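# Press the red block firmly onto the blue block

## Task

Push the red block down onto the blue block so it seats fully flush (not resting on the studs), with both blocks left on the table. The fit is tight, so the blocks must be closely aligned and a firm push is needed. It only counts if the blocks stay that way without the robot holding them.

## Robot and tools

Robot: two arms, left_arm and right_arm, mounted on opposite sides of the table. The names are labels only, not image sides. Each arm has six joints and a parallel gripper.

World frame: the origin is the table centre and +z points up. The tabletop is at z = +0.020 m. left_arm's base is on the +y side. Reported gripper poses are end_effector_position in metres plus end_effector_quat_wxyz, with velocities in m/s and rad/s. The reported position is the point between the finger pads, 3 to 4 cm behind the fingertips. It can be off from the truth, more so at long reach. In the gripper's own axes, the fingers point along +x and close along y.

Joint order: every row and every per-joint list in a result uses waist, elbow, wrist pitch, wrist yaw, shoulder, wrist roll. Trust only this order.

Stated joint ranges in rad (actual ends may differ by up to 0.010):
- waist -3.054..3.054
- shoulder 0.000..3.142
- elbow 0.000..2.356
- wrist pitch -1.571..1.571
- wrist yaw -1.571..1.571
- wrist roll -3.142..3.142

Row format: one flat list of 14 numbers, each in [-1, 1], covering both arms even if only one moves. Numbers 1-6 are left_arm joint offsets and number 7 is the left gripper opening. Numbers 8-14 are the same for right_arm. A joint value of 1.0 means 0.9615 rad for waist, shoulder and elbow, 1.713 rad for wrist pitch, 1.767 for wrist yaw and 1.728 for wrist roll.

Gripper opening: this number is absolute, not an offset. +1 is fully open (0.088 m pad gap). Empty fingers close at about -0.80, and values below that down to -1 add nothing. A full close takes at least about 0.5 s. To hold a part, command roughly 0.07 below grip_measured; a smaller margin gives a lighter grip. Pad force tops out near 34-49 N. Parts thinner than about 3 mm get proportionally less force.

execute_actions(actions): a list of actions; each action is a list of up to 15 rows. Each row lasts one 1/30 s step, and the last row repeats to fill the 15 steps. Joint numbers are offsets from the arm's angles at the start of that action, not from the previous row. For the first action, that is the latest reported state. An action is refused for both arms if it would push any joint more than 0.010 rad beyond its range. If the first action fails that check, or any action is malformed, the whole call does nothing. A joint driven to its true end stops there and the result says "joint sent to its limit". An empty list simply returns state and images.

move(target, speed, blocking): target is one 14-number row. Its joint numbers are offsets from the Joint positions in the latest result that showed them. All joints follow synchronised paths lasting 0.5-10 s, so the hand traces a curve. speed is the top rate in rad/s of the joint with the longest travel: 0.01-2, default 0.5. The move does not avoid obstacles or the other arm. Finger values are applied at the start. The result adds a "move:" line giving the ending (done, off_target, moving, held, fault), limits=held or limits=none, and each arm's joint farthest from its goal. With blocking=false you get a result after 0.5 s. Until a result shows that move ended, only wait or stop are accepted. Faster moves and targets set deeper past contact press harder. To keep pressing as before, set the offset from Joint positions to Joint targets.

wait(seconds): 0 to 10 s. The arms hold their last command, and any running move continues.

stop(): brakes a running move. The arm needs room to slow down, and the fingers keep moving.

zoom_image(camera, region): region is [x0, y0, x1, y1] in pixels of that camera's latest image, at most 504x504. Cameras, all 504x504: cam_head_left, cam_head_right, cam_high, cam_low, cam_left_wrist, cam_right_wrist. Calibration (K, distortion, T_world_to_cam) is supplied but is only approximate, a few degrees and millimetres off. Wrist camera poses follow the arm joints.

finished_scene(scene): pass the current scene's number. It ends that scene permanently, so call it only once the blocks stay seated on their own.

Limits on motion: per control step, each joint target is kept close to the measured angle. The lead is 0.211 rad for waist, shoulder and elbow, 0.213 for wrist pitch, 0.267 for wrist yaw and 0.228 for wrist roll. Targets are also scaled back if they would move the hand more than 70 mm. Large offsets therefore take several actions, and an unfinished motion may need to be commanded again. Friction can leave joints short, or ignore tiny turns, so check positions after each move.

Result lines: Joint positions and Joint velocities per arm are the joints plus the finger gap in m. "Joint targets" shows the current drive goals. "joint command not followed" means a clearance check altered some targets. Joint torques are the raw drive output. External joint torques estimate outside load, including friction and held weight. Step readings mark HELD where a row was held back. grip_measured is on the command scale; it may be about 1 mm off and reads narrower when squeezing hard.

Avoid the following:
- A joint reaching its load limit (in N m) causes a TORQUE FAULT that freezes the arm for 10 s. Limits are waist 16.6, shoulder 20.6, elbow 20.5, wrist pitch 5.42, wrist yaw 5.4, wrist roll 5.07.
- Sustained holding heats motors. MOTOR HOT warns from 50 °C, and 95 °C triggers an OVER-TEMPERATURE FAULT, possibly followed by power loss.
- Arm-to-arm collisions.
- Knocking anything off the table.
- Dropping, slamming or overly hard pushes.

Expect occasional brief tugs on held parts or nudges to loose objects.

Each tool is called after "Request:" by a JSON object that holds its "fn" and its "kwargs", one argument or row to a line.

## Session

Request:
{"fn": "execute_actions", "kwargs": {
  "actions": []
}}

Scene clock: 0.00 s.
left_arm: end_effector_position=(+0.2686, +0.5029, +0.1249) grip_measured=+0.994 end_effector_quat_wxyz=(+0.434, +0.565, +0.411, -0.568) end_effector_velocity=(+0.001, +0.000, +0.000) end_effector_angular_velocity=(+0.008, -0.006, +0.005) | right_arm: end_effector_position=(+0.1776, -0.2694, +0.3264) grip_measured=+1.000 end_effector_quat_wxyz=(+0.422, +0.682, +0.408, -0.438) end_effector_velocity=(-0.000, -0.003, -0.001) end_effector_angular_velocity=(-0.012, -0.001, +0.002)
Joint names: [waist, elbow, wrist pitch, wrist yaw, shoulder, wrist roll]
Joint positions: left_arm=[ 1.111  1.258 -1.018  0.03   1.798  1.949  0.088] | right_arm=[-1.151  1.459 -1.371  0.054  1.316  2.597  0.088]
Joint velocities: left_arm=[-0.002 -0.002  0.007 -0.007 -0.002 -0.007 -0.   ] | right_arm=[-0.002 -0.002 -0.007  0.007 -0.002 -0.007  0.   ]
Joint torques (N m, as the arm reports them, + toward a larger angle): no reading
External joint torques (N m, as the arm's controller estimates them; a push from outside toward a larger angle lowers the number): no reading
Motor temperatures (°C, as the motors report them): left_arm=[21 22 24 23 21 23] | right_arm=[22 23 21 23 23 23]
Heat: left arm: hottest wrist pitch 24 °C (+0.0 °C/min); right arm: hottest shoulder 23 °C (+0.0 °C/min).
Joint targets: left_arm=[1.111 1.258 -1.018 0.030 1.798 1.949] | right_arm=[-1.151 1.459 -1.371 0.054 1.316 2.597]

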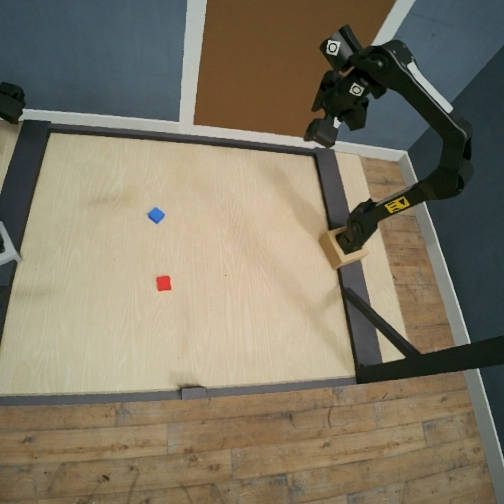

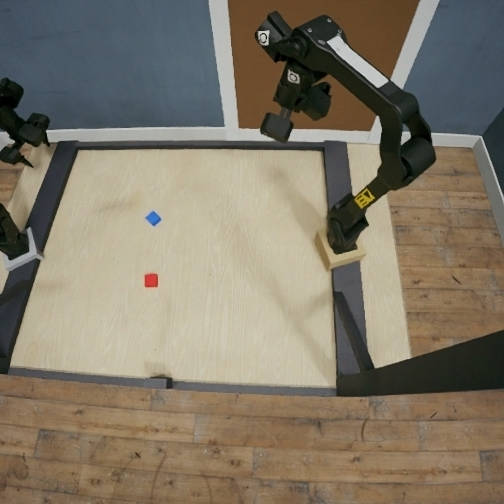

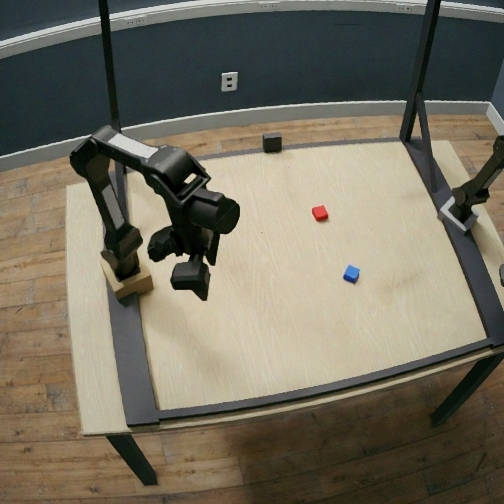

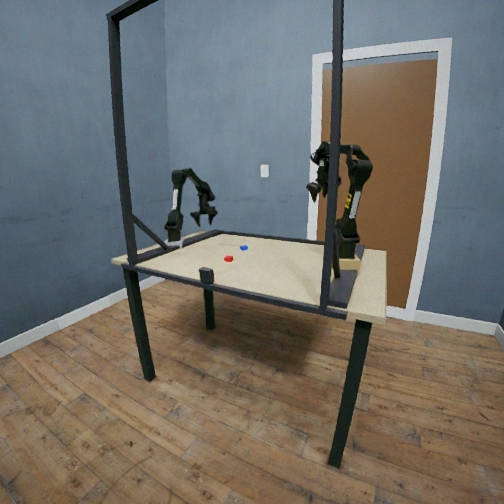

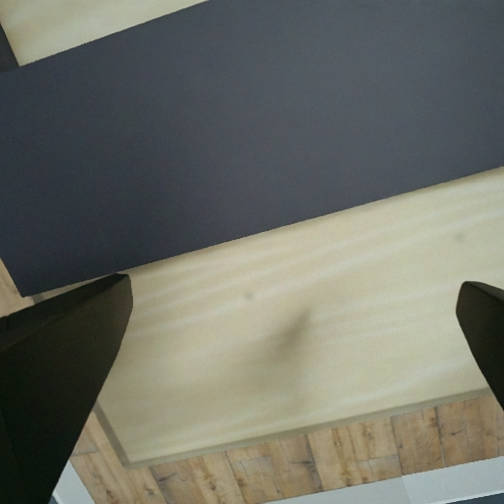

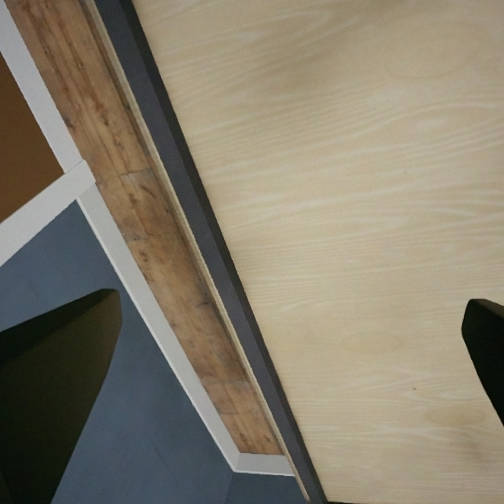

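Request:
{"fn": "move", "kwargs": {
  "target": [-1,0.3,0,-0.017,0.1,-0.353,1,0,0,0,0,0,0,1],
  "speed": 1
}}

Request:
{"fn": "execute_actions", "kwargs": {
  "actions": []
}}

Scene clock: 15.87 s.
left_arm: end_effector_position=(+0.2018, +0.1759, +0.1715) grip_measured=+0.994 end_effector_quat_wxyz=(+0.387, +0.644, +0.245, -0.613) end_effector_velocity=(-0.003, +0.000, -0.000) end_effector_angular_velocity=(-0.000, +0.011, +0.003) | right_arm: end_effector_position=(+0.1776, -0.2694, +0.3264) grip_measured=+1.000 end_effector_quat_wxyz=(+0.422, +0.682, +0.408, -0.438) end_effector_velocity=(-0.002, -0.001, -0.001) end_effector_angular_velocity=(-0.006, +0.006, +0.021)
Joint names: [waist, elbow, wrist pitch, wrist yaw, shoulder, wrist roll]
Joint positions: left_arm=[ 0.154  1.534 -1.018  0.005  1.88   1.343  0.088] | right_arm=[-1.151  1.459 -1.371  0.054  1.316  2.597  0.088]
Joint velocities: left_arm=[-0.002 -0.002 -0.007  0.007 -0.002 -0.007 -0.   ] | right_arm=[-0.002 -0.002 -0.007 -0.007 -0.002 -0.022  0.   ]
Joint torques (N m, as the arm reports them, + toward a larger angle): left_arm=[-0.14  8.74  0.69 -0.12 -7.2  -0.11] | right_arm=[ 0.01  5.64  0.73  0.06 -3.92  0.  ]
External joint torques (N m, as the arm's controller estimates them; a push from outside toward a larger angle lowers the number): left_arm=[-0.17  2.67  0.03 -0.18  1.21 -0.09] | right_arm=[ 0.01  0.16 -0.04 -0.01 -0.3   0.01]
Motor temperatures (°C, as the motors report them): left_arm=[21 23 24 23 23 23] | right_arm=[22 25 22 23 24 23]
Heat: left arm: hottest wrist pitch 24 °C (+0.0 °C/min); right arm: hottest elbow 25 °C (+7.6 °C/min).
Joint targets: left_arm=[0.149 1.547 -1.018 -0.000 1.894 1.339] | right_arm=[-1.151 1.459 -1.371 0.054 1.316 2.597]
move: off_target (left_arm); limits=none; left_arm: farthest joint: the shoulder, 0.014 radians from its target (0.096 radians at the start); right_arm: farthest joint: the waist, 0.000 radians from its target (0.000 radians at the start)
camera_calibration (this result's frames):
cam_left_wrist: T_world_to_cam=[[-0.780696, 0.574611, -0.245633, 0.105624], [0.490156, 0.806882, 0.32968, -0.275787], [0.387635, 0.136981, -0.911579, 0.129539], [0, 0, 0, 1]] pos_world=[0.167425, 0.14409, 0.234951]

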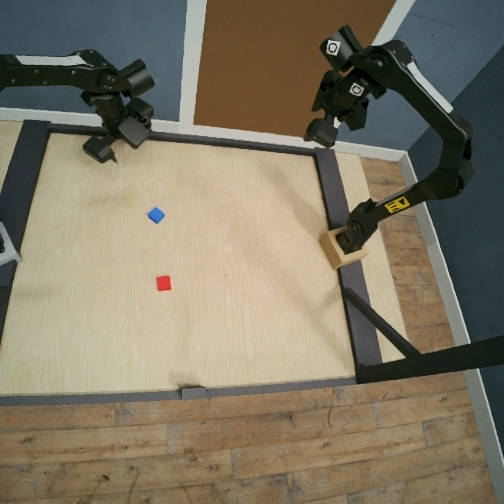

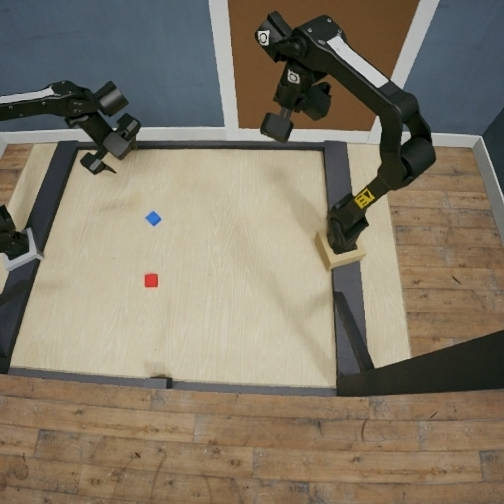

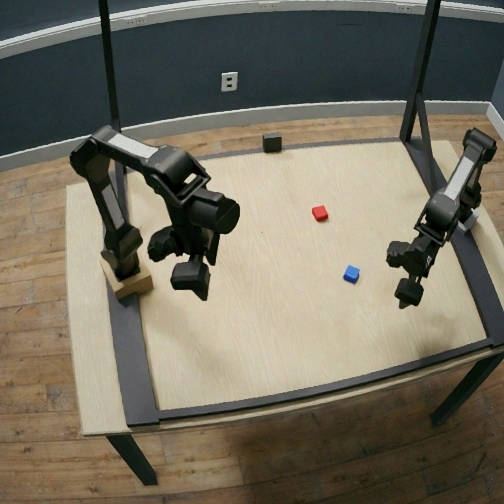

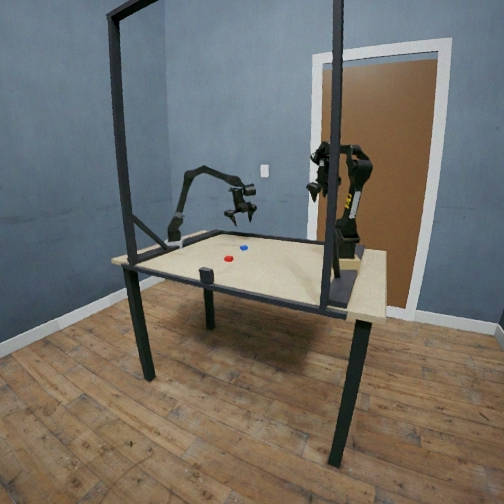

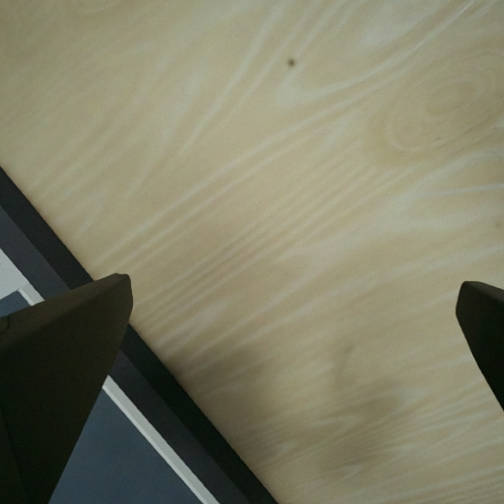

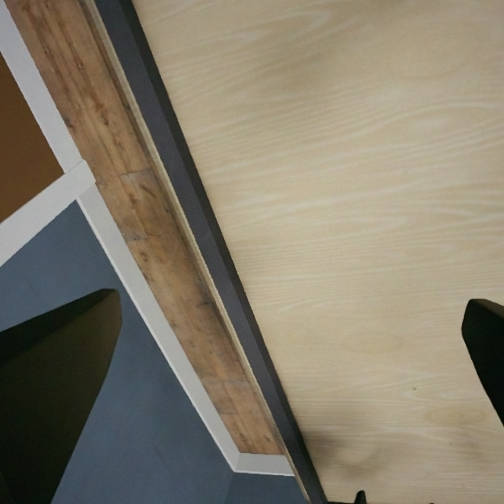

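Scene clock: 15.87 s.
left_arm: end_effector_position=(+0.2018, +0.1759, +0.1715) grip_measured=+0.994 end_effector_quat_wxyz=(+0.387, +0.644, +0.245, -0.613) end_effector_velocity=(-0.003, +0.000, -0.000) end_effector_angular_velocity=(-0.000, +0.011, +0.003) | right_arm: end_effector_position=(+0.1776, -0.2694, +0.3264) grip_measured=+1.000 end_effector_quat_wxyz=(+0.422, +0.682, +0.408, -0.438) end_effector_velocity=(-0.002, -0.001, -0.001) end_effector_angular_velocity=(-0.006, +0.006, +0.021)
Joint names: [waist, elbow, wrist pitch, wrist yaw, shoulder, wrist roll]
Joint positions: left_arm=[ 0.154  1.534 -1.018  0.005  1.88   1.343  0.088] | right_arm=[-1.151  1.459 -1.371  0.054  1.316  2.597  0.088]
Joint velocities: left_arm=[-0.002 -0.002 -0.007  0.007 -0.002 -0.007 -0.   ] | right_arm=[-0.002 -0.002 -0.007 -0.007 -0.002 -0.022  0.   ]
Joint torques (N m, as the arm reports them, + toward a larger angle): left_arm=[-0.14  8.74  0.69 -0.12 -7.2  -0.11] | right_arm=[ 0.01  5.64  0.73  0.06 -3.92  0.  ]
External joint torques (N m, as the arm's controller estimates them; a push from outside toward a larger angle lowers the number): left_arm=[-0.17  2.67  0.03 -0.18  1.21 -0.09] | right_arm=[ 0.01  0.16 -0.04 -0.01 -0.3   0.01]
Motor temperatures (°C, as the motors report them): left_arm=[21 23 24 23 23 23] | right_arm=[22 25 22 23 24 23]
Heat: left arm: hottest wrist pitch 24 °C (+0.0 °C/min); right arm: hottest elbow 25 °C (+7.6 °C/min).
Joint targets: left_arm=[0.149 1.547 -1.018 -0.000 1.894 1.339] | right_arm=[-1.151 1.459 -1.371 0.054 1.316 2.597]
camera_calibration (this result's frames):
cam_left_wrist: T_world_to_cam=[[-0.780696, 0.574611, -0.245633, 0.105624], [0.490156, 0.806882, 0.32968, -0.275787], [0.387635, 0.136981, -0.911579, 0.129539], [0, 0, 0, 1]] pos_world=[0.167425, 0.14409, 0.234951]

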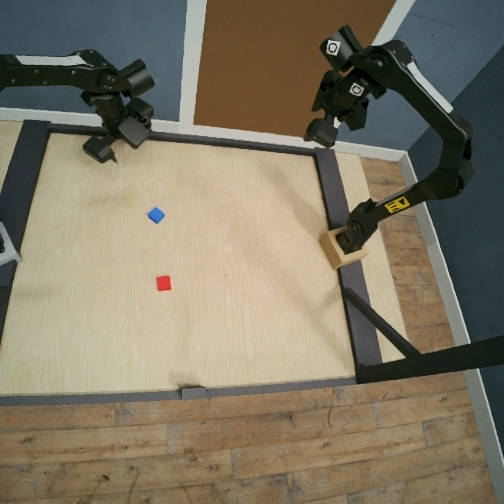

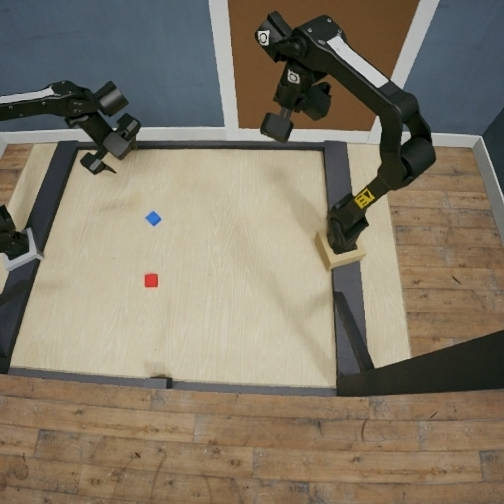

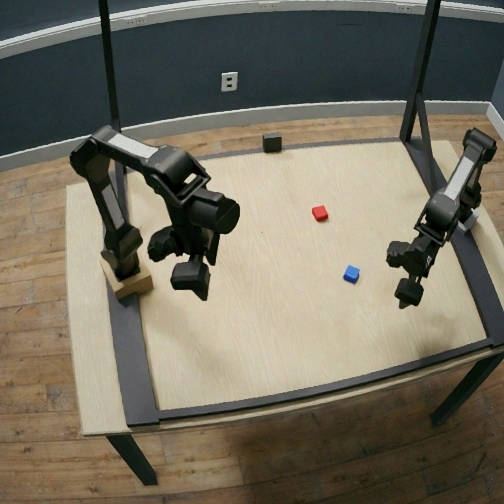

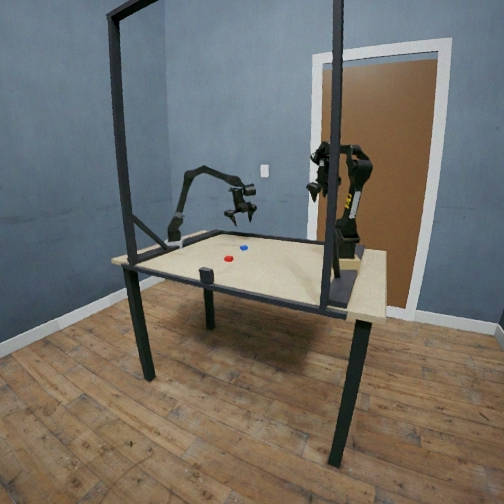

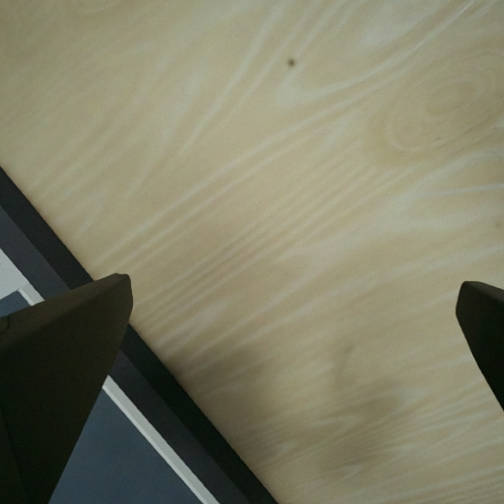

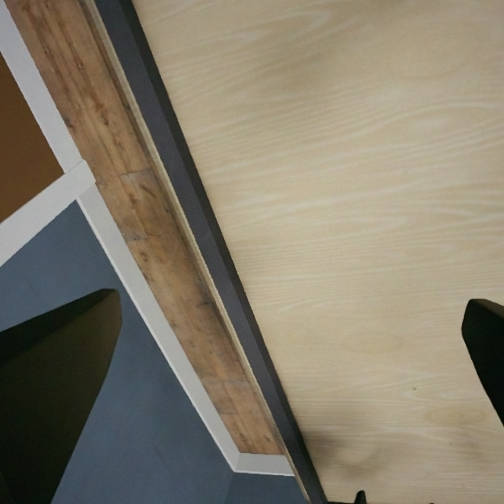

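Request:
{"fn": "move", "kwargs": {
  "target": [-0.973,0.295,-0.099,0,0.322,0,1,0,0,0,0,0,0,1],
  "speed": 1
}}

Scene clock: 19.67 s.
left_arm: end_effector_position=(-0.1517, +0.0660, +0.1275) grip_measured=+0.994 end_effector_quat_wxyz=(+0.005, +0.704, -0.007, -0.710) end_effector_velocity=(+0.003, +0.004, -0.000) end_effector_angular_velocity=(+0.020, -0.012, +0.025) | right_arm: end_effector_position=(+0.1776, -0.2694, +0.3264) grip_measured=+1.000 end_effector_quat_wxyz=(+0.422, +0.682, +0.408, -0.438) end_effector_velocity=(-0.001, -0.001, +0.001) end_effector_angular_velocity=(+0.001, +0.005, +0.007)
Joint names: [waist, elbow, wrist pitch, wrist yaw, shoulder, wrist roll]
Joint positions: left_arm=[-0.781  1.805 -1.185  0.005  2.173  1.342  0.088] | right_arm=[-1.151  1.459 -1.371  0.054  1.316  2.597  0.088]
Joint velocities: left_arm=[ 0.002  0.002 -0.022 -0.007  0.002 -0.022  0.   ] | right_arm=[-0.002  0.002 -0.007 -0.007 -0.002 -0.007  0.   ]
Joint torques (N m, as the arm reports them, + toward a larger angle): left_arm=[-0.22  8.44  0.14  0.04 -8.59  0.05] | right_arm=[ 0.02  5.62  0.73  0.06 -3.92 -0.01]
External joint torques (N m, as the arm's controller estimates them; a push from outside toward a larger angle lowers the number): left_arm=[-0.27  2.7  -0.18 -0.02  1.52  0.05] | right_arm=[ 0.03  0.09 -0.04 -0.02 -0.22  0.01]
Motor temperatures (°C, as the motors report them): left_arm=[21 24 24 23 23 23] | right_arm=[22 25 22 23 24 23]
Heat: left arm: hottest elbow 24 °C (+0.0 °C/min); right arm: hottest elbow 25 °C (+6.1 °C/min).
Joint targets: left_arm=[-0.782 1.817 -1.187 0.005 2.190 1.343] | right_arm=[-1.151 1.459 -1.371 0.054 1.316 2.597]
move: off_target (left_arm); limits=none; left_arm: farthest joint: the shoulder, 0.016 radians from its target (0.309 radians at the start); right_arm: farthest joint: the waist, 0.000 radians from its target (0.000 radians at the start)
camera_calibration (this result's frames):
cam_left_wrist: T_world_to_cam=[[0.00506872, 0.997901, -0.0645657, -0.0497651], [0.924923, 0.0198649, 0.379635, 0.112174], [0.38012, -0.0616426, -0.922881, 0.254928], [0, 0, 0, 1]] pos_world=[-0.200403, 0.0631467, 0.18947]

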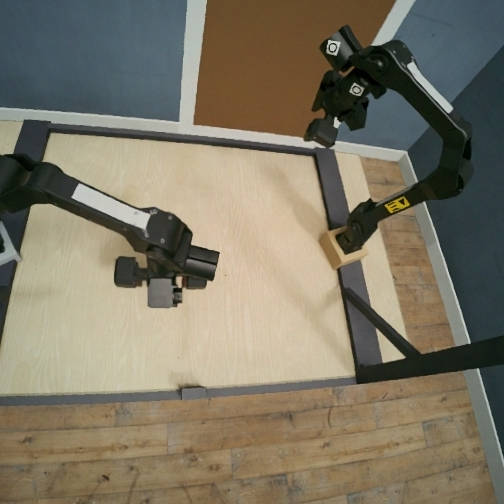

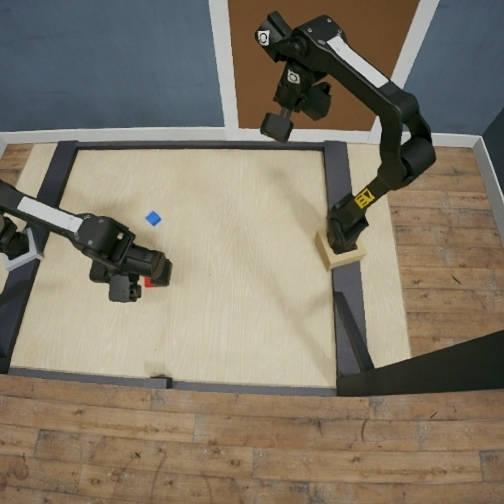

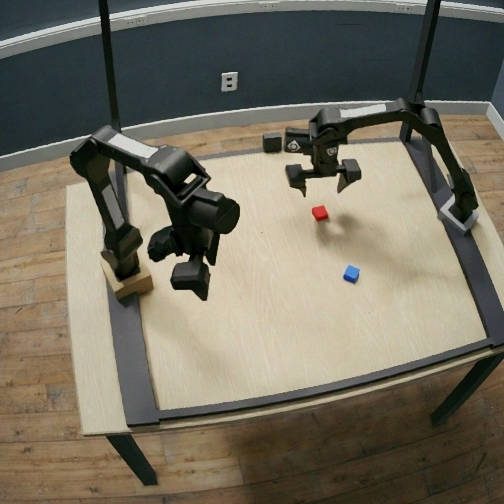

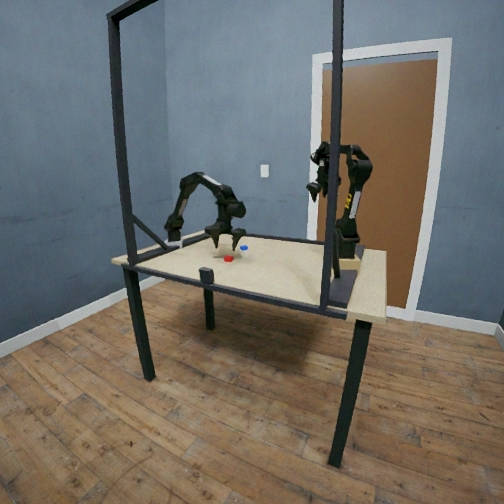

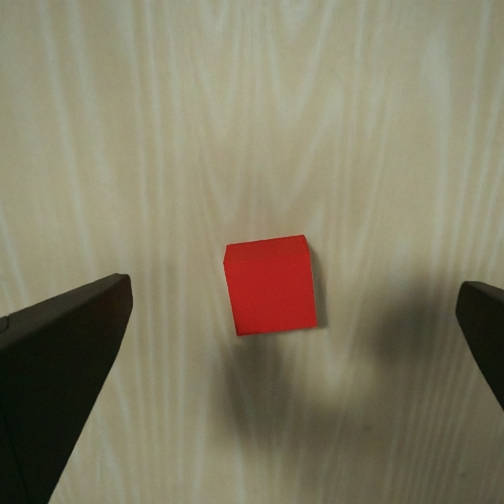

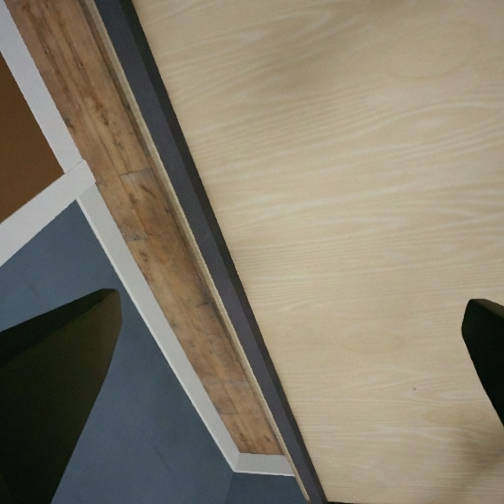

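Request:
{"fn": "move", "kwargs": {
  "target": [0,-0.115,0.078,0,0.065,-0.08,1,0,0,0,0,0,0,1]
}}

Scene clock: 29.47 s.
left_arm: end_effector_position=(-0.1516, +0.0664, +0.0830) grip_measured=+0.994 end_effector_quat_wxyz=(+0.046, +0.704, +0.047, -0.707) end_effector_velocity=(+0.000, +0.001, +0.002) end_effector_angular_velocity=(+0.001, -0.008, -0.024) | right_arm: end_effector_position=(+0.1776, -0.2694, +0.3264) grip_measured=+1.000 end_effector_quat_wxyz=(+0.422, +0.682, +0.408, -0.438) end_effector_velocity=(-0.001, -0.001, +0.001) end_effector_angular_velocity=(+0.001, +0.005, +0.007)
Joint names: [waist, elbow, wrist pitch, wrist yaw, shoulder, wrist roll]
Joint positions: left_arm=[-0.781  1.707 -1.053  0.005  2.223  1.208  0.088] | right_arm=[-1.151  1.459 -1.371  0.054  1.316  2.597  0.088]
Joint velocities: left_arm=[-0.002  0.002 -0.007 -0.007 -0.002  0.022 -0.   ] | right_arm=[-0.002  0.002 -0.007 -0.007 -0.002 -0.007  0.   ]
Joint torques (N m, as the arm reports them, + toward a larger angle): left_arm=[-0.11  4.98  0.47  0.09 -9.25 -0.1 ] | right_arm=[ 0.01  5.63  0.73  0.06 -3.93  0.  ]
External joint torques (N m, as the arm's controller estimates them; a push from outside toward a larger angle lowers the number): left_arm=[-0.18 -0.61  0.17  0.03  1.05 -0.1 ] | right_arm=[ 0.02  0.16 -0.03 -0.01 -0.29  0.01]
Motor temperatures (°C, as the motors report them): left_arm=[21 25 24 23 25 23] | right_arm=[22 26 22 23 24 23]
Heat: left arm: hottest shoulder 25 °C (+2.0 °C/min); right arm: hottest elbow 26 °C (+6.1 °C/min).
Joint targets: left_arm=[-0.781 1.694 -1.051 0.005 2.236 1.204] | right_arm=[-1.151 1.459 -1.371 0.054 1.316 2.597]
move: off_target (left_arm); limits=none; left_arm: farthest joint: the elbow, 0.013 radians from its target (0.111 radians at the start); right_arm: farthest joint: the waist, 0.000 radians from its target (0.000 radians at the start)
camera_calibration (this result's frames):
cam_left_wrist: T_world_to_cam=[[-0.128856, 0.99054, -0.0471787, -0.0743672], [0.913261, 0.137075, 0.383621, 0.11906], [0.386459, 0.0063454, -0.922285, 0.210264], [0, 0, 0, 1]] pos_world=[-0.199574, 0.0560095, 0.144741]

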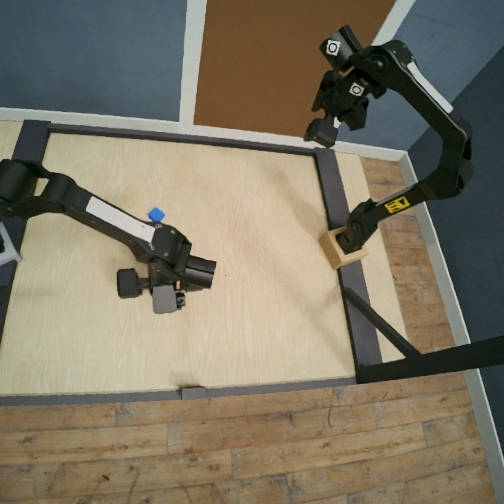

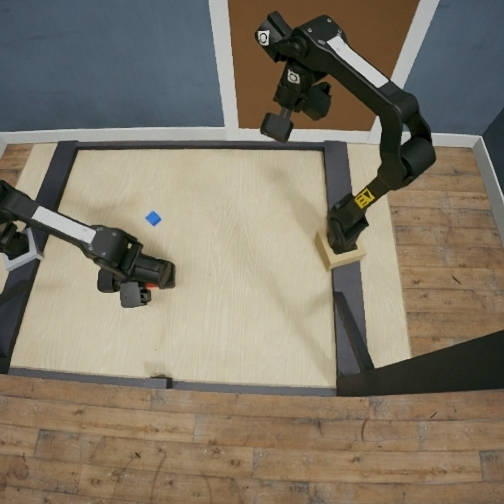

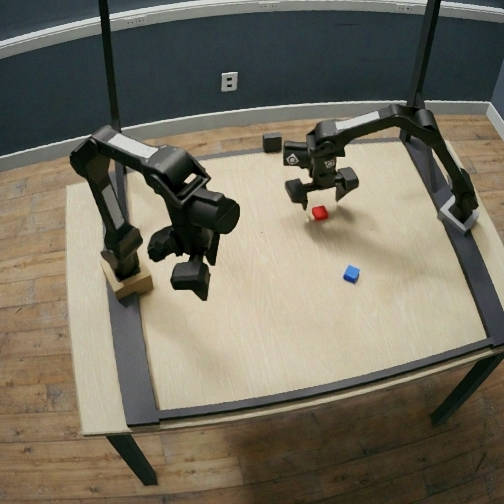

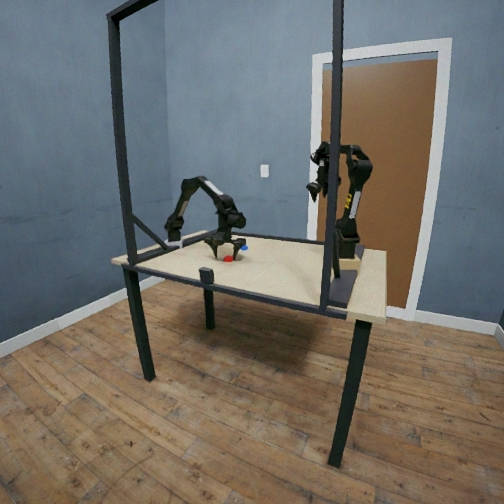

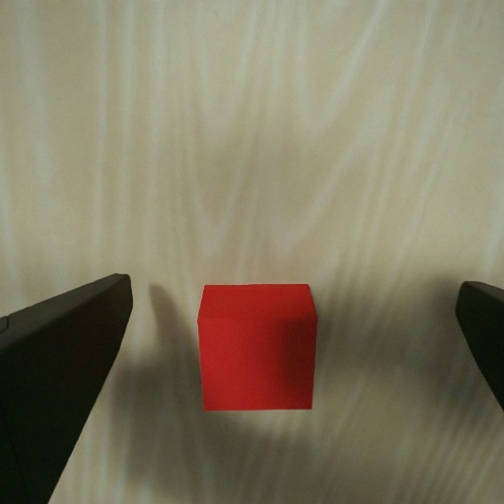

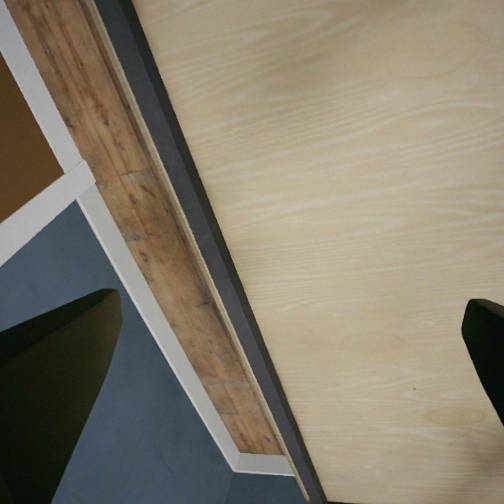

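Request:
{"fn": "move", "kwargs": {
  "target": [0.073,-0.02,0.005,0,0.015,0.041,1,0,0,0,0,0,0,1],
  "speed": 0.2
}}

Request:
{"fn": "move", "kwargs": {
  "target": [0,-0.045,0.026,0,0.028,0,1,0,0,0,0,0,0,1],
  "speed": 0.1
}}

Scene clock: 38.10 s.
left_arm: end_effector_position=(-0.1236, +0.0613, +0.0815) grip_measured=+0.994 end_effector_quat_wxyz=(+0.046, +0.704, +0.047, -0.707) end_effector_velocity=(-0.002, +0.002, +0.000) end_effector_angular_velocity=(+0.009, +0.006, +0.020) | right_arm: end_effector_position=(+0.1776, -0.2694, +0.3264) grip_measured=+1.000 end_effector_quat_wxyz=(+0.422, +0.682, +0.408, -0.438) end_effector_velocity=(-0.002, -0.001, -0.002) end_effector_angular_velocity=(-0.001, +0.015, -0.007)
Joint names: [waist, elbow, wrist pitch, wrist yaw, shoulder, wrist roll]
Joint positions: left_arm=[-0.714  1.701 -1.048  0.005  2.223  1.275  0.088] | right_arm=[-1.151  1.459 -1.371  0.054  1.316  2.597  0.088]
Joint velocities: left_arm=[-0.002 -0.002 -0.007  0.007 -0.002 -0.022 -0.   ] | right_arm=[-0.002 -0.007 -0.007 -0.007 -0.002  0.007  0.   ]
Joint torques (N m, as the arm reports them, + toward a larger angle): left_arm=[ 0.35  4.79  0.52  0.02 -8.95  0.13] | right_arm=[ 0.01  5.62  0.73  0.06 -3.93 -0.01]
External joint torques (N m, as the arm's controller estimates them; a push from outside toward a larger angle lowers the number): left_arm=[ 0.36 -0.72  0.22 -0.04  1.19  0.13] | right_arm=[ 0.    0.12 -0.04 -0.01 -0.26  0.01]
Motor temperatures (°C, as the motors report them): left_arm=[21 25 24 23 26 23] | right_arm=[22 26 22 23 24 23]
Heat: left arm: hottest shoulder 26 °C (+3.1 °C/min); right arm: hottest elbow 26 °C (+4.7 °C/min).
Joint targets: left_arm=[-0.711 1.688 -1.045 0.005 2.238 1.279] | right_arm=[-1.151 1.459 -1.371 0.054 1.316 2.597]
move: off_target (left_arm); limits=none; left_arm: farthest joint: the shoulder, 0.014 radians from its target (0.014 radians at the start); right_arm: farthest joint: the waist, 0.000 radians from its target (0.000 radians at the start)
camera_calibration (this result's frames):
cam_left_wrist: T_world_to_cam=[[-0.128476, 0.990591, -0.0471554, -0.0657214], [0.913289, 0.136715, 0.383681, 0.0948422], [0.386518, 0.00622739, -0.922261, 0.19815], [0, 0, 0, 1]] pos_world=[-0.171651, 0.0509027, 0.143258]

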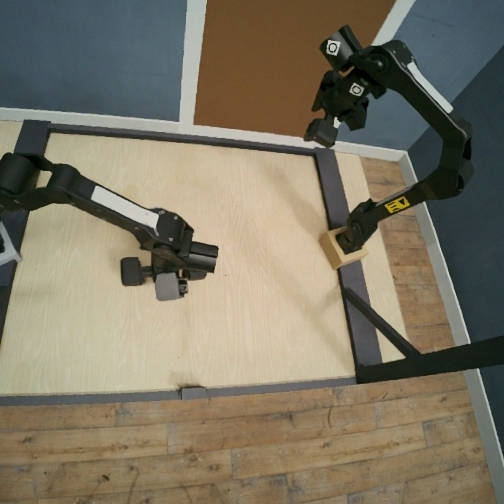

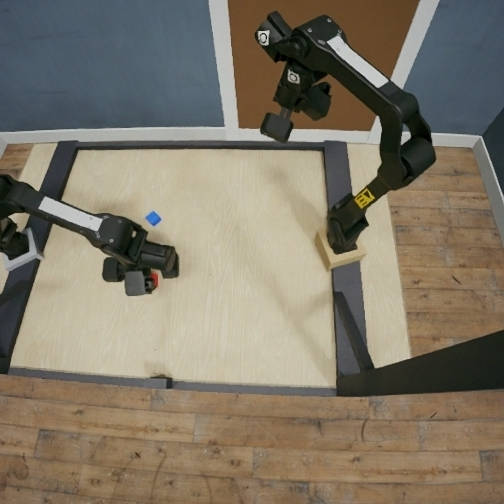

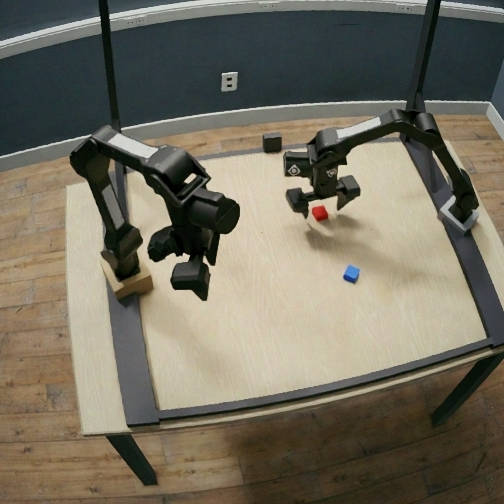

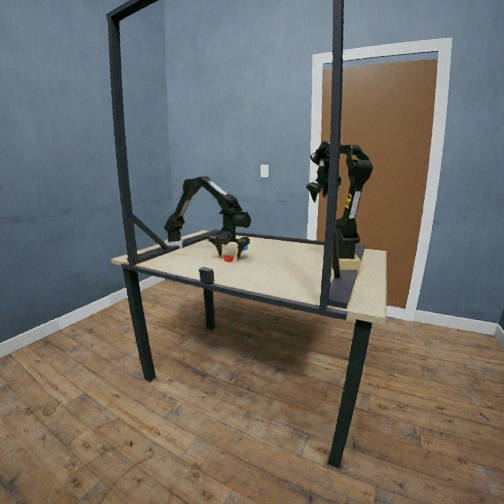

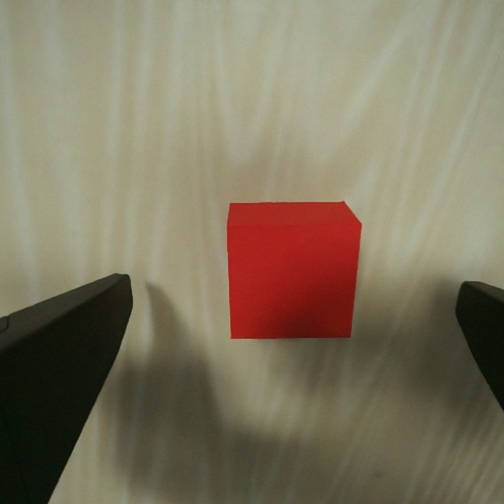

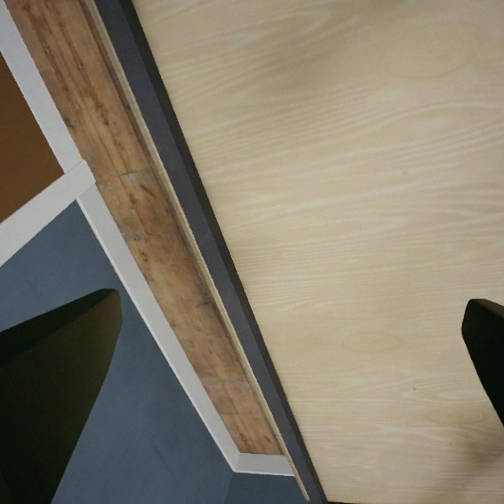

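Scene clock: 39.00 s.
left_arm: end_effector_position=(-0.1236, +0.0617, +0.0701) grip_measured=+0.994 end_effector_quat_wxyz=(+0.047, +0.704, +0.046, -0.708) end_effector_velocity=(+0.003, +0.005, -0.002) end_effector_angular_velocity=(+0.016, -0.010, +0.010) | right_arm: end_effector_position=(+0.1776, -0.2694, +0.3264) grip_measured=+1.000 end_effector_quat_wxyz=(+0.422, +0.682, +0.408, -0.438) end_effector_velocity=(-0.001, -0.002, -0.002) end_effector_angular_velocity=(-0.009, +0.010, +0.016)
Joint names: [waist, elbow, wrist pitch, wrist yaw, shoulder, wrist roll]
Joint positions: left_arm=[-0.714  1.671 -1.005  0.005  2.234  1.275  0.088] | right_arm=[-1.151  1.459 -1.371  0.054  1.316  2.597  0.088]
Joint velocities: left_arm=[ 0.002 -0.012 -0.007 -0.007 -0.002 -0.007 -0.001] | right_arm=[-0.007 -0.002 -0.007 -0.007  0.002 -0.022  0.   ]
Joint torques (N m, as the arm reports them, + toward a larger angle): left_arm=[-0.23  4.73  0.49  0.05 -8.73  0.05] | right_arm=[ 0.    5.63  0.73  0.06 -3.93 -0.01]
External joint torques (N m, as the arm's controller estimates them; a push from outside toward a larger angle lowers the number): left_arm=[-0.3  -0.7   0.21  0.    1.42  0.05] | right_arm=[ 0.02  0.15 -0.05 -0.01 -0.3   0.01]
Motor temperatures (°C, as the motors report them): left_arm=[21 25 24 23 26 23] | right_arm=[22 26 22 23 24 23]
Heat: left arm: hottest shoulder 26 °C (+3.1 °C/min); right arm: hottest elbow 26 °C (+4.6 °C/min).
Joint targets: left_arm=[-0.714 1.658 -1.003 0.005 2.250 1.275] | right_arm=[-1.151 1.459 -1.371 0.054 1.316 2.597]
move: off_target (left_arm); limits=none; left_arm: farthest joint: the shoulder, 0.016 radians from its target (0.026 radians at the start); right_arm: farthest joint: the waist, 0.000 radians from its target (0.000 radians at the start)
camera_calibration (this result's frames):
cam_left_wrist: T_world_to_cam=[[-0.128491, 0.9905, -0.0489794, -0.0665051], [0.913409, 0.137436, 0.383139, 0.099136], [0.386231, 0.00449175, -0.922391, 0.187635], [0, 0, 0, 1]] pos_world=[-0.171567, 0.0514056, 0.131832]

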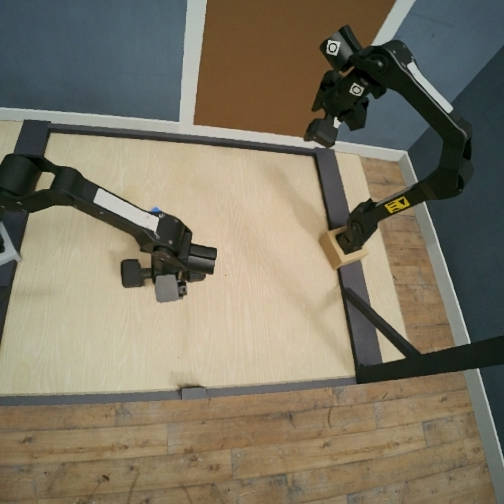

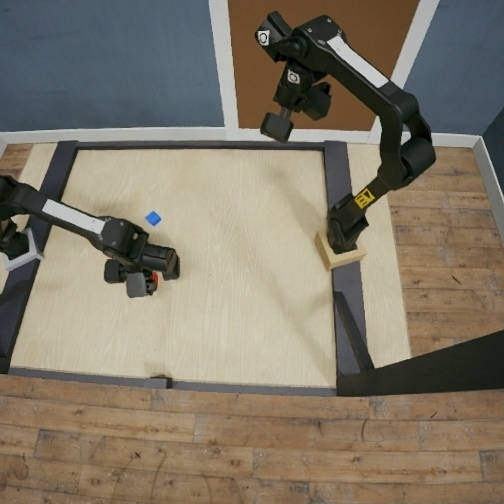

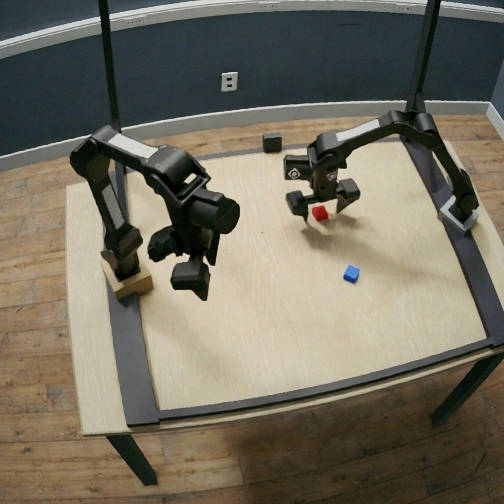

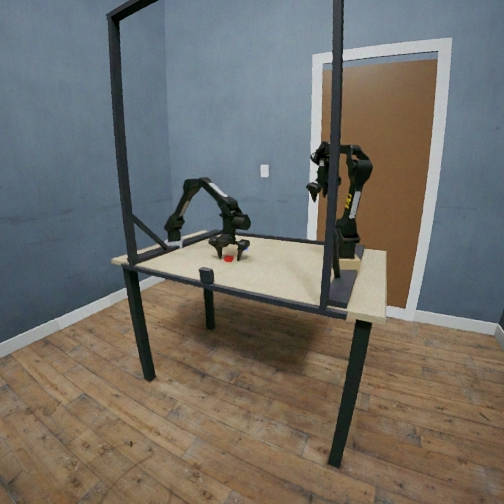

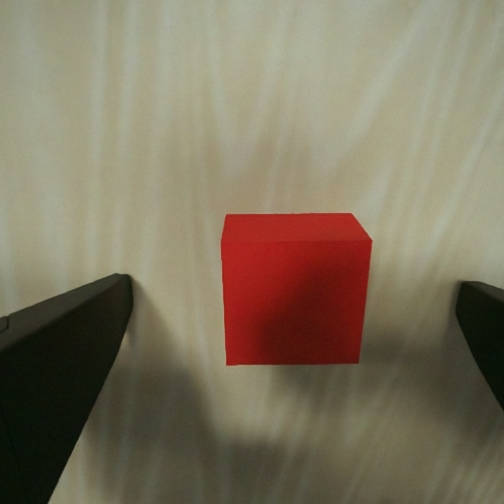

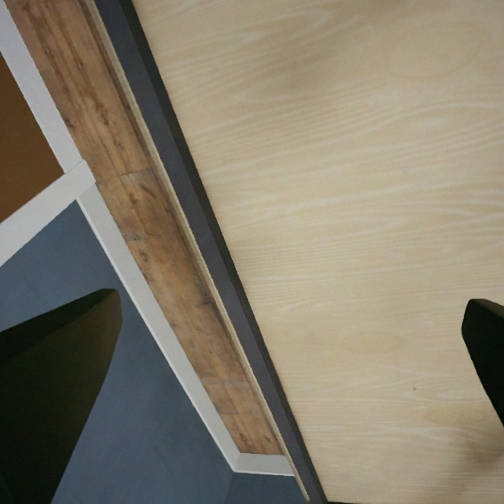

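Request:
{"fn": "move", "kwargs": {
  "target": [0,-0.022,0.008,0,0.02,0,-0.42,0,0,0,0,0,0,1],
  "speed": 0.1
}}

Scene clock: 43.77 s.
left_arm: end_effector_position=(-0.1238, +0.0601, +0.0692) grip_measured=-0.185 end_effector_quat_wxyz=(+0.050, +0.703, +0.043, -0.708) end_effector_velocity=(+0.001, +0.004, -0.001) end_effector_angular_velocity=(+0.011, -0.009, -0.010) | right_arm: end_effector_position=(+0.1776, -0.2694, +0.3264) grip_measured=+1.000 end_effector_quat_wxyz=(+0.422, +0.682, +0.408, -0.438) end_effector_velocity=(-0.000, -0.003, -0.001) end_effector_angular_velocity=(-0.016, -0.003, +0.016)
Joint names: [waist, elbow, wrist pitch, wrist yaw, shoulder, wrist roll]
Joint positions: left_arm=[-0.714  1.667 -0.993  0.005  2.234  1.275  0.03 ] | right_arm=[-1.151  1.459 -1.371  0.054  1.316  2.597  0.088]
Joint velocities: left_arm=[-0.002 -0.007 -0.007 -0.007 -0.002  0.007  0.   ] | right_arm=[-0.002 -0.002 -0.007  0.007 -0.002 -0.022  0.   ]
Joint torques (N m, as the arm reports them, + toward a larger angle): left_arm=[ 0.09  4.25  0.42  0.04 -8.44  0.  ] | right_arm=[ 0.01  5.61  0.73  0.06 -3.93  0.  ]
External joint torques (N m, as the arm's controller estimates them; a push from outside toward a larger angle lowers the number): left_arm=[ 0.02 -1.26  0.09 -0.01  1.78  0.  ] | right_arm=[ 0.01  0.11 -0.04 -0.02 -0.26  0.01]
Motor temperatures (°C, as the motors report them): left_arm=[21 24 24 23 26 23] | right_arm=[22 26 22 23 24 23]
Heat: left arm: hottest shoulder 26 °C (+2.7 °C/min); right arm: hottest elbow 26 °C (+4.1 °C/min).
Joint targets: left_arm=[-0.714 1.650 -0.991 0.005 2.253 1.275] | right_arm=[-1.151 1.459 -1.371 0.054 1.316 2.597]
move: off_target (left_arm); limits=none; left_arm: farthest joint: the shoulder, 0.019 radians from its target (0.019 radians at the start); right_arm: farthest joint: the waist, 0.000 radians from its target (0.000 radians at the start)
camera_calibration (this result's frames):
cam_left_wrist: T_world_to_cam=[[-0.128567, 0.99004, -0.0573675, -0.0644136], [0.913956, 0.140742, 0.380627, 0.0999806], [0.38491, -0.00349522, -0.922948, 0.187269], [0, 0, 0, 1]] pos_world=[-0.171741, 0.0503551, 0.131089]

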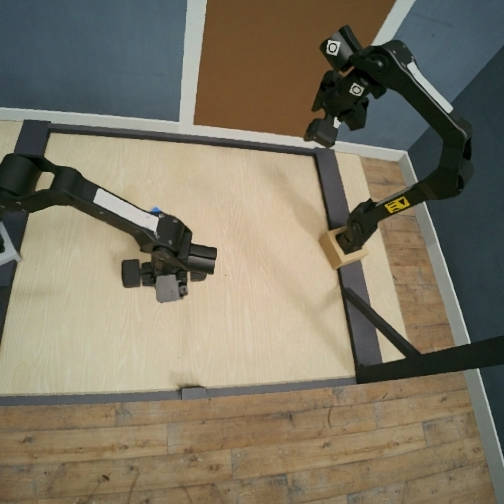

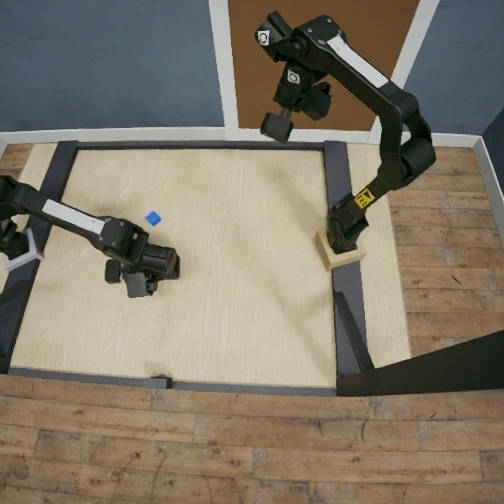

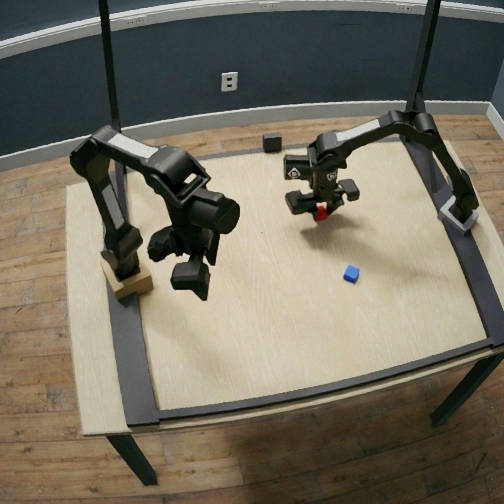

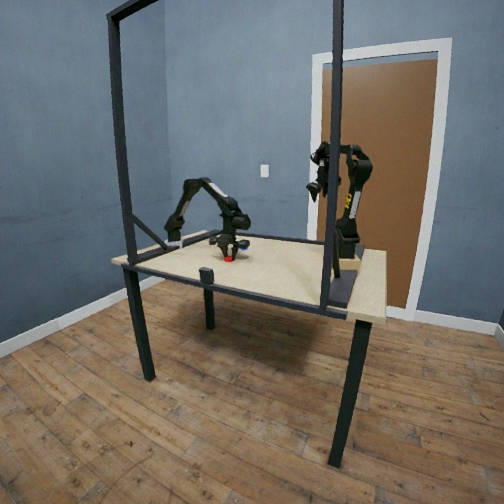

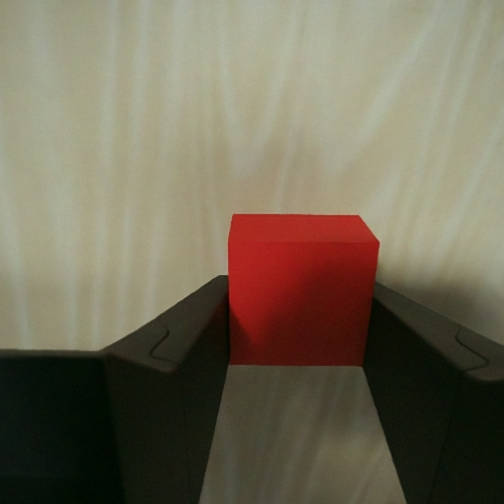

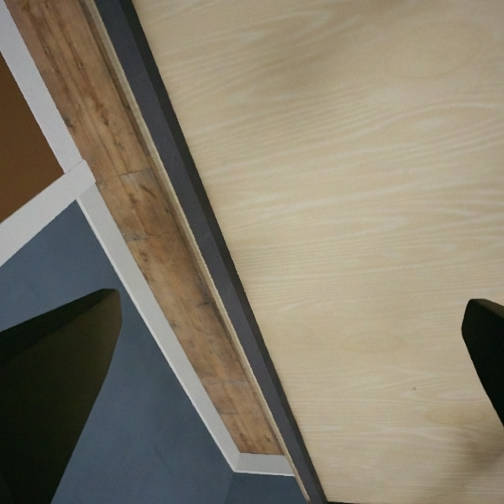

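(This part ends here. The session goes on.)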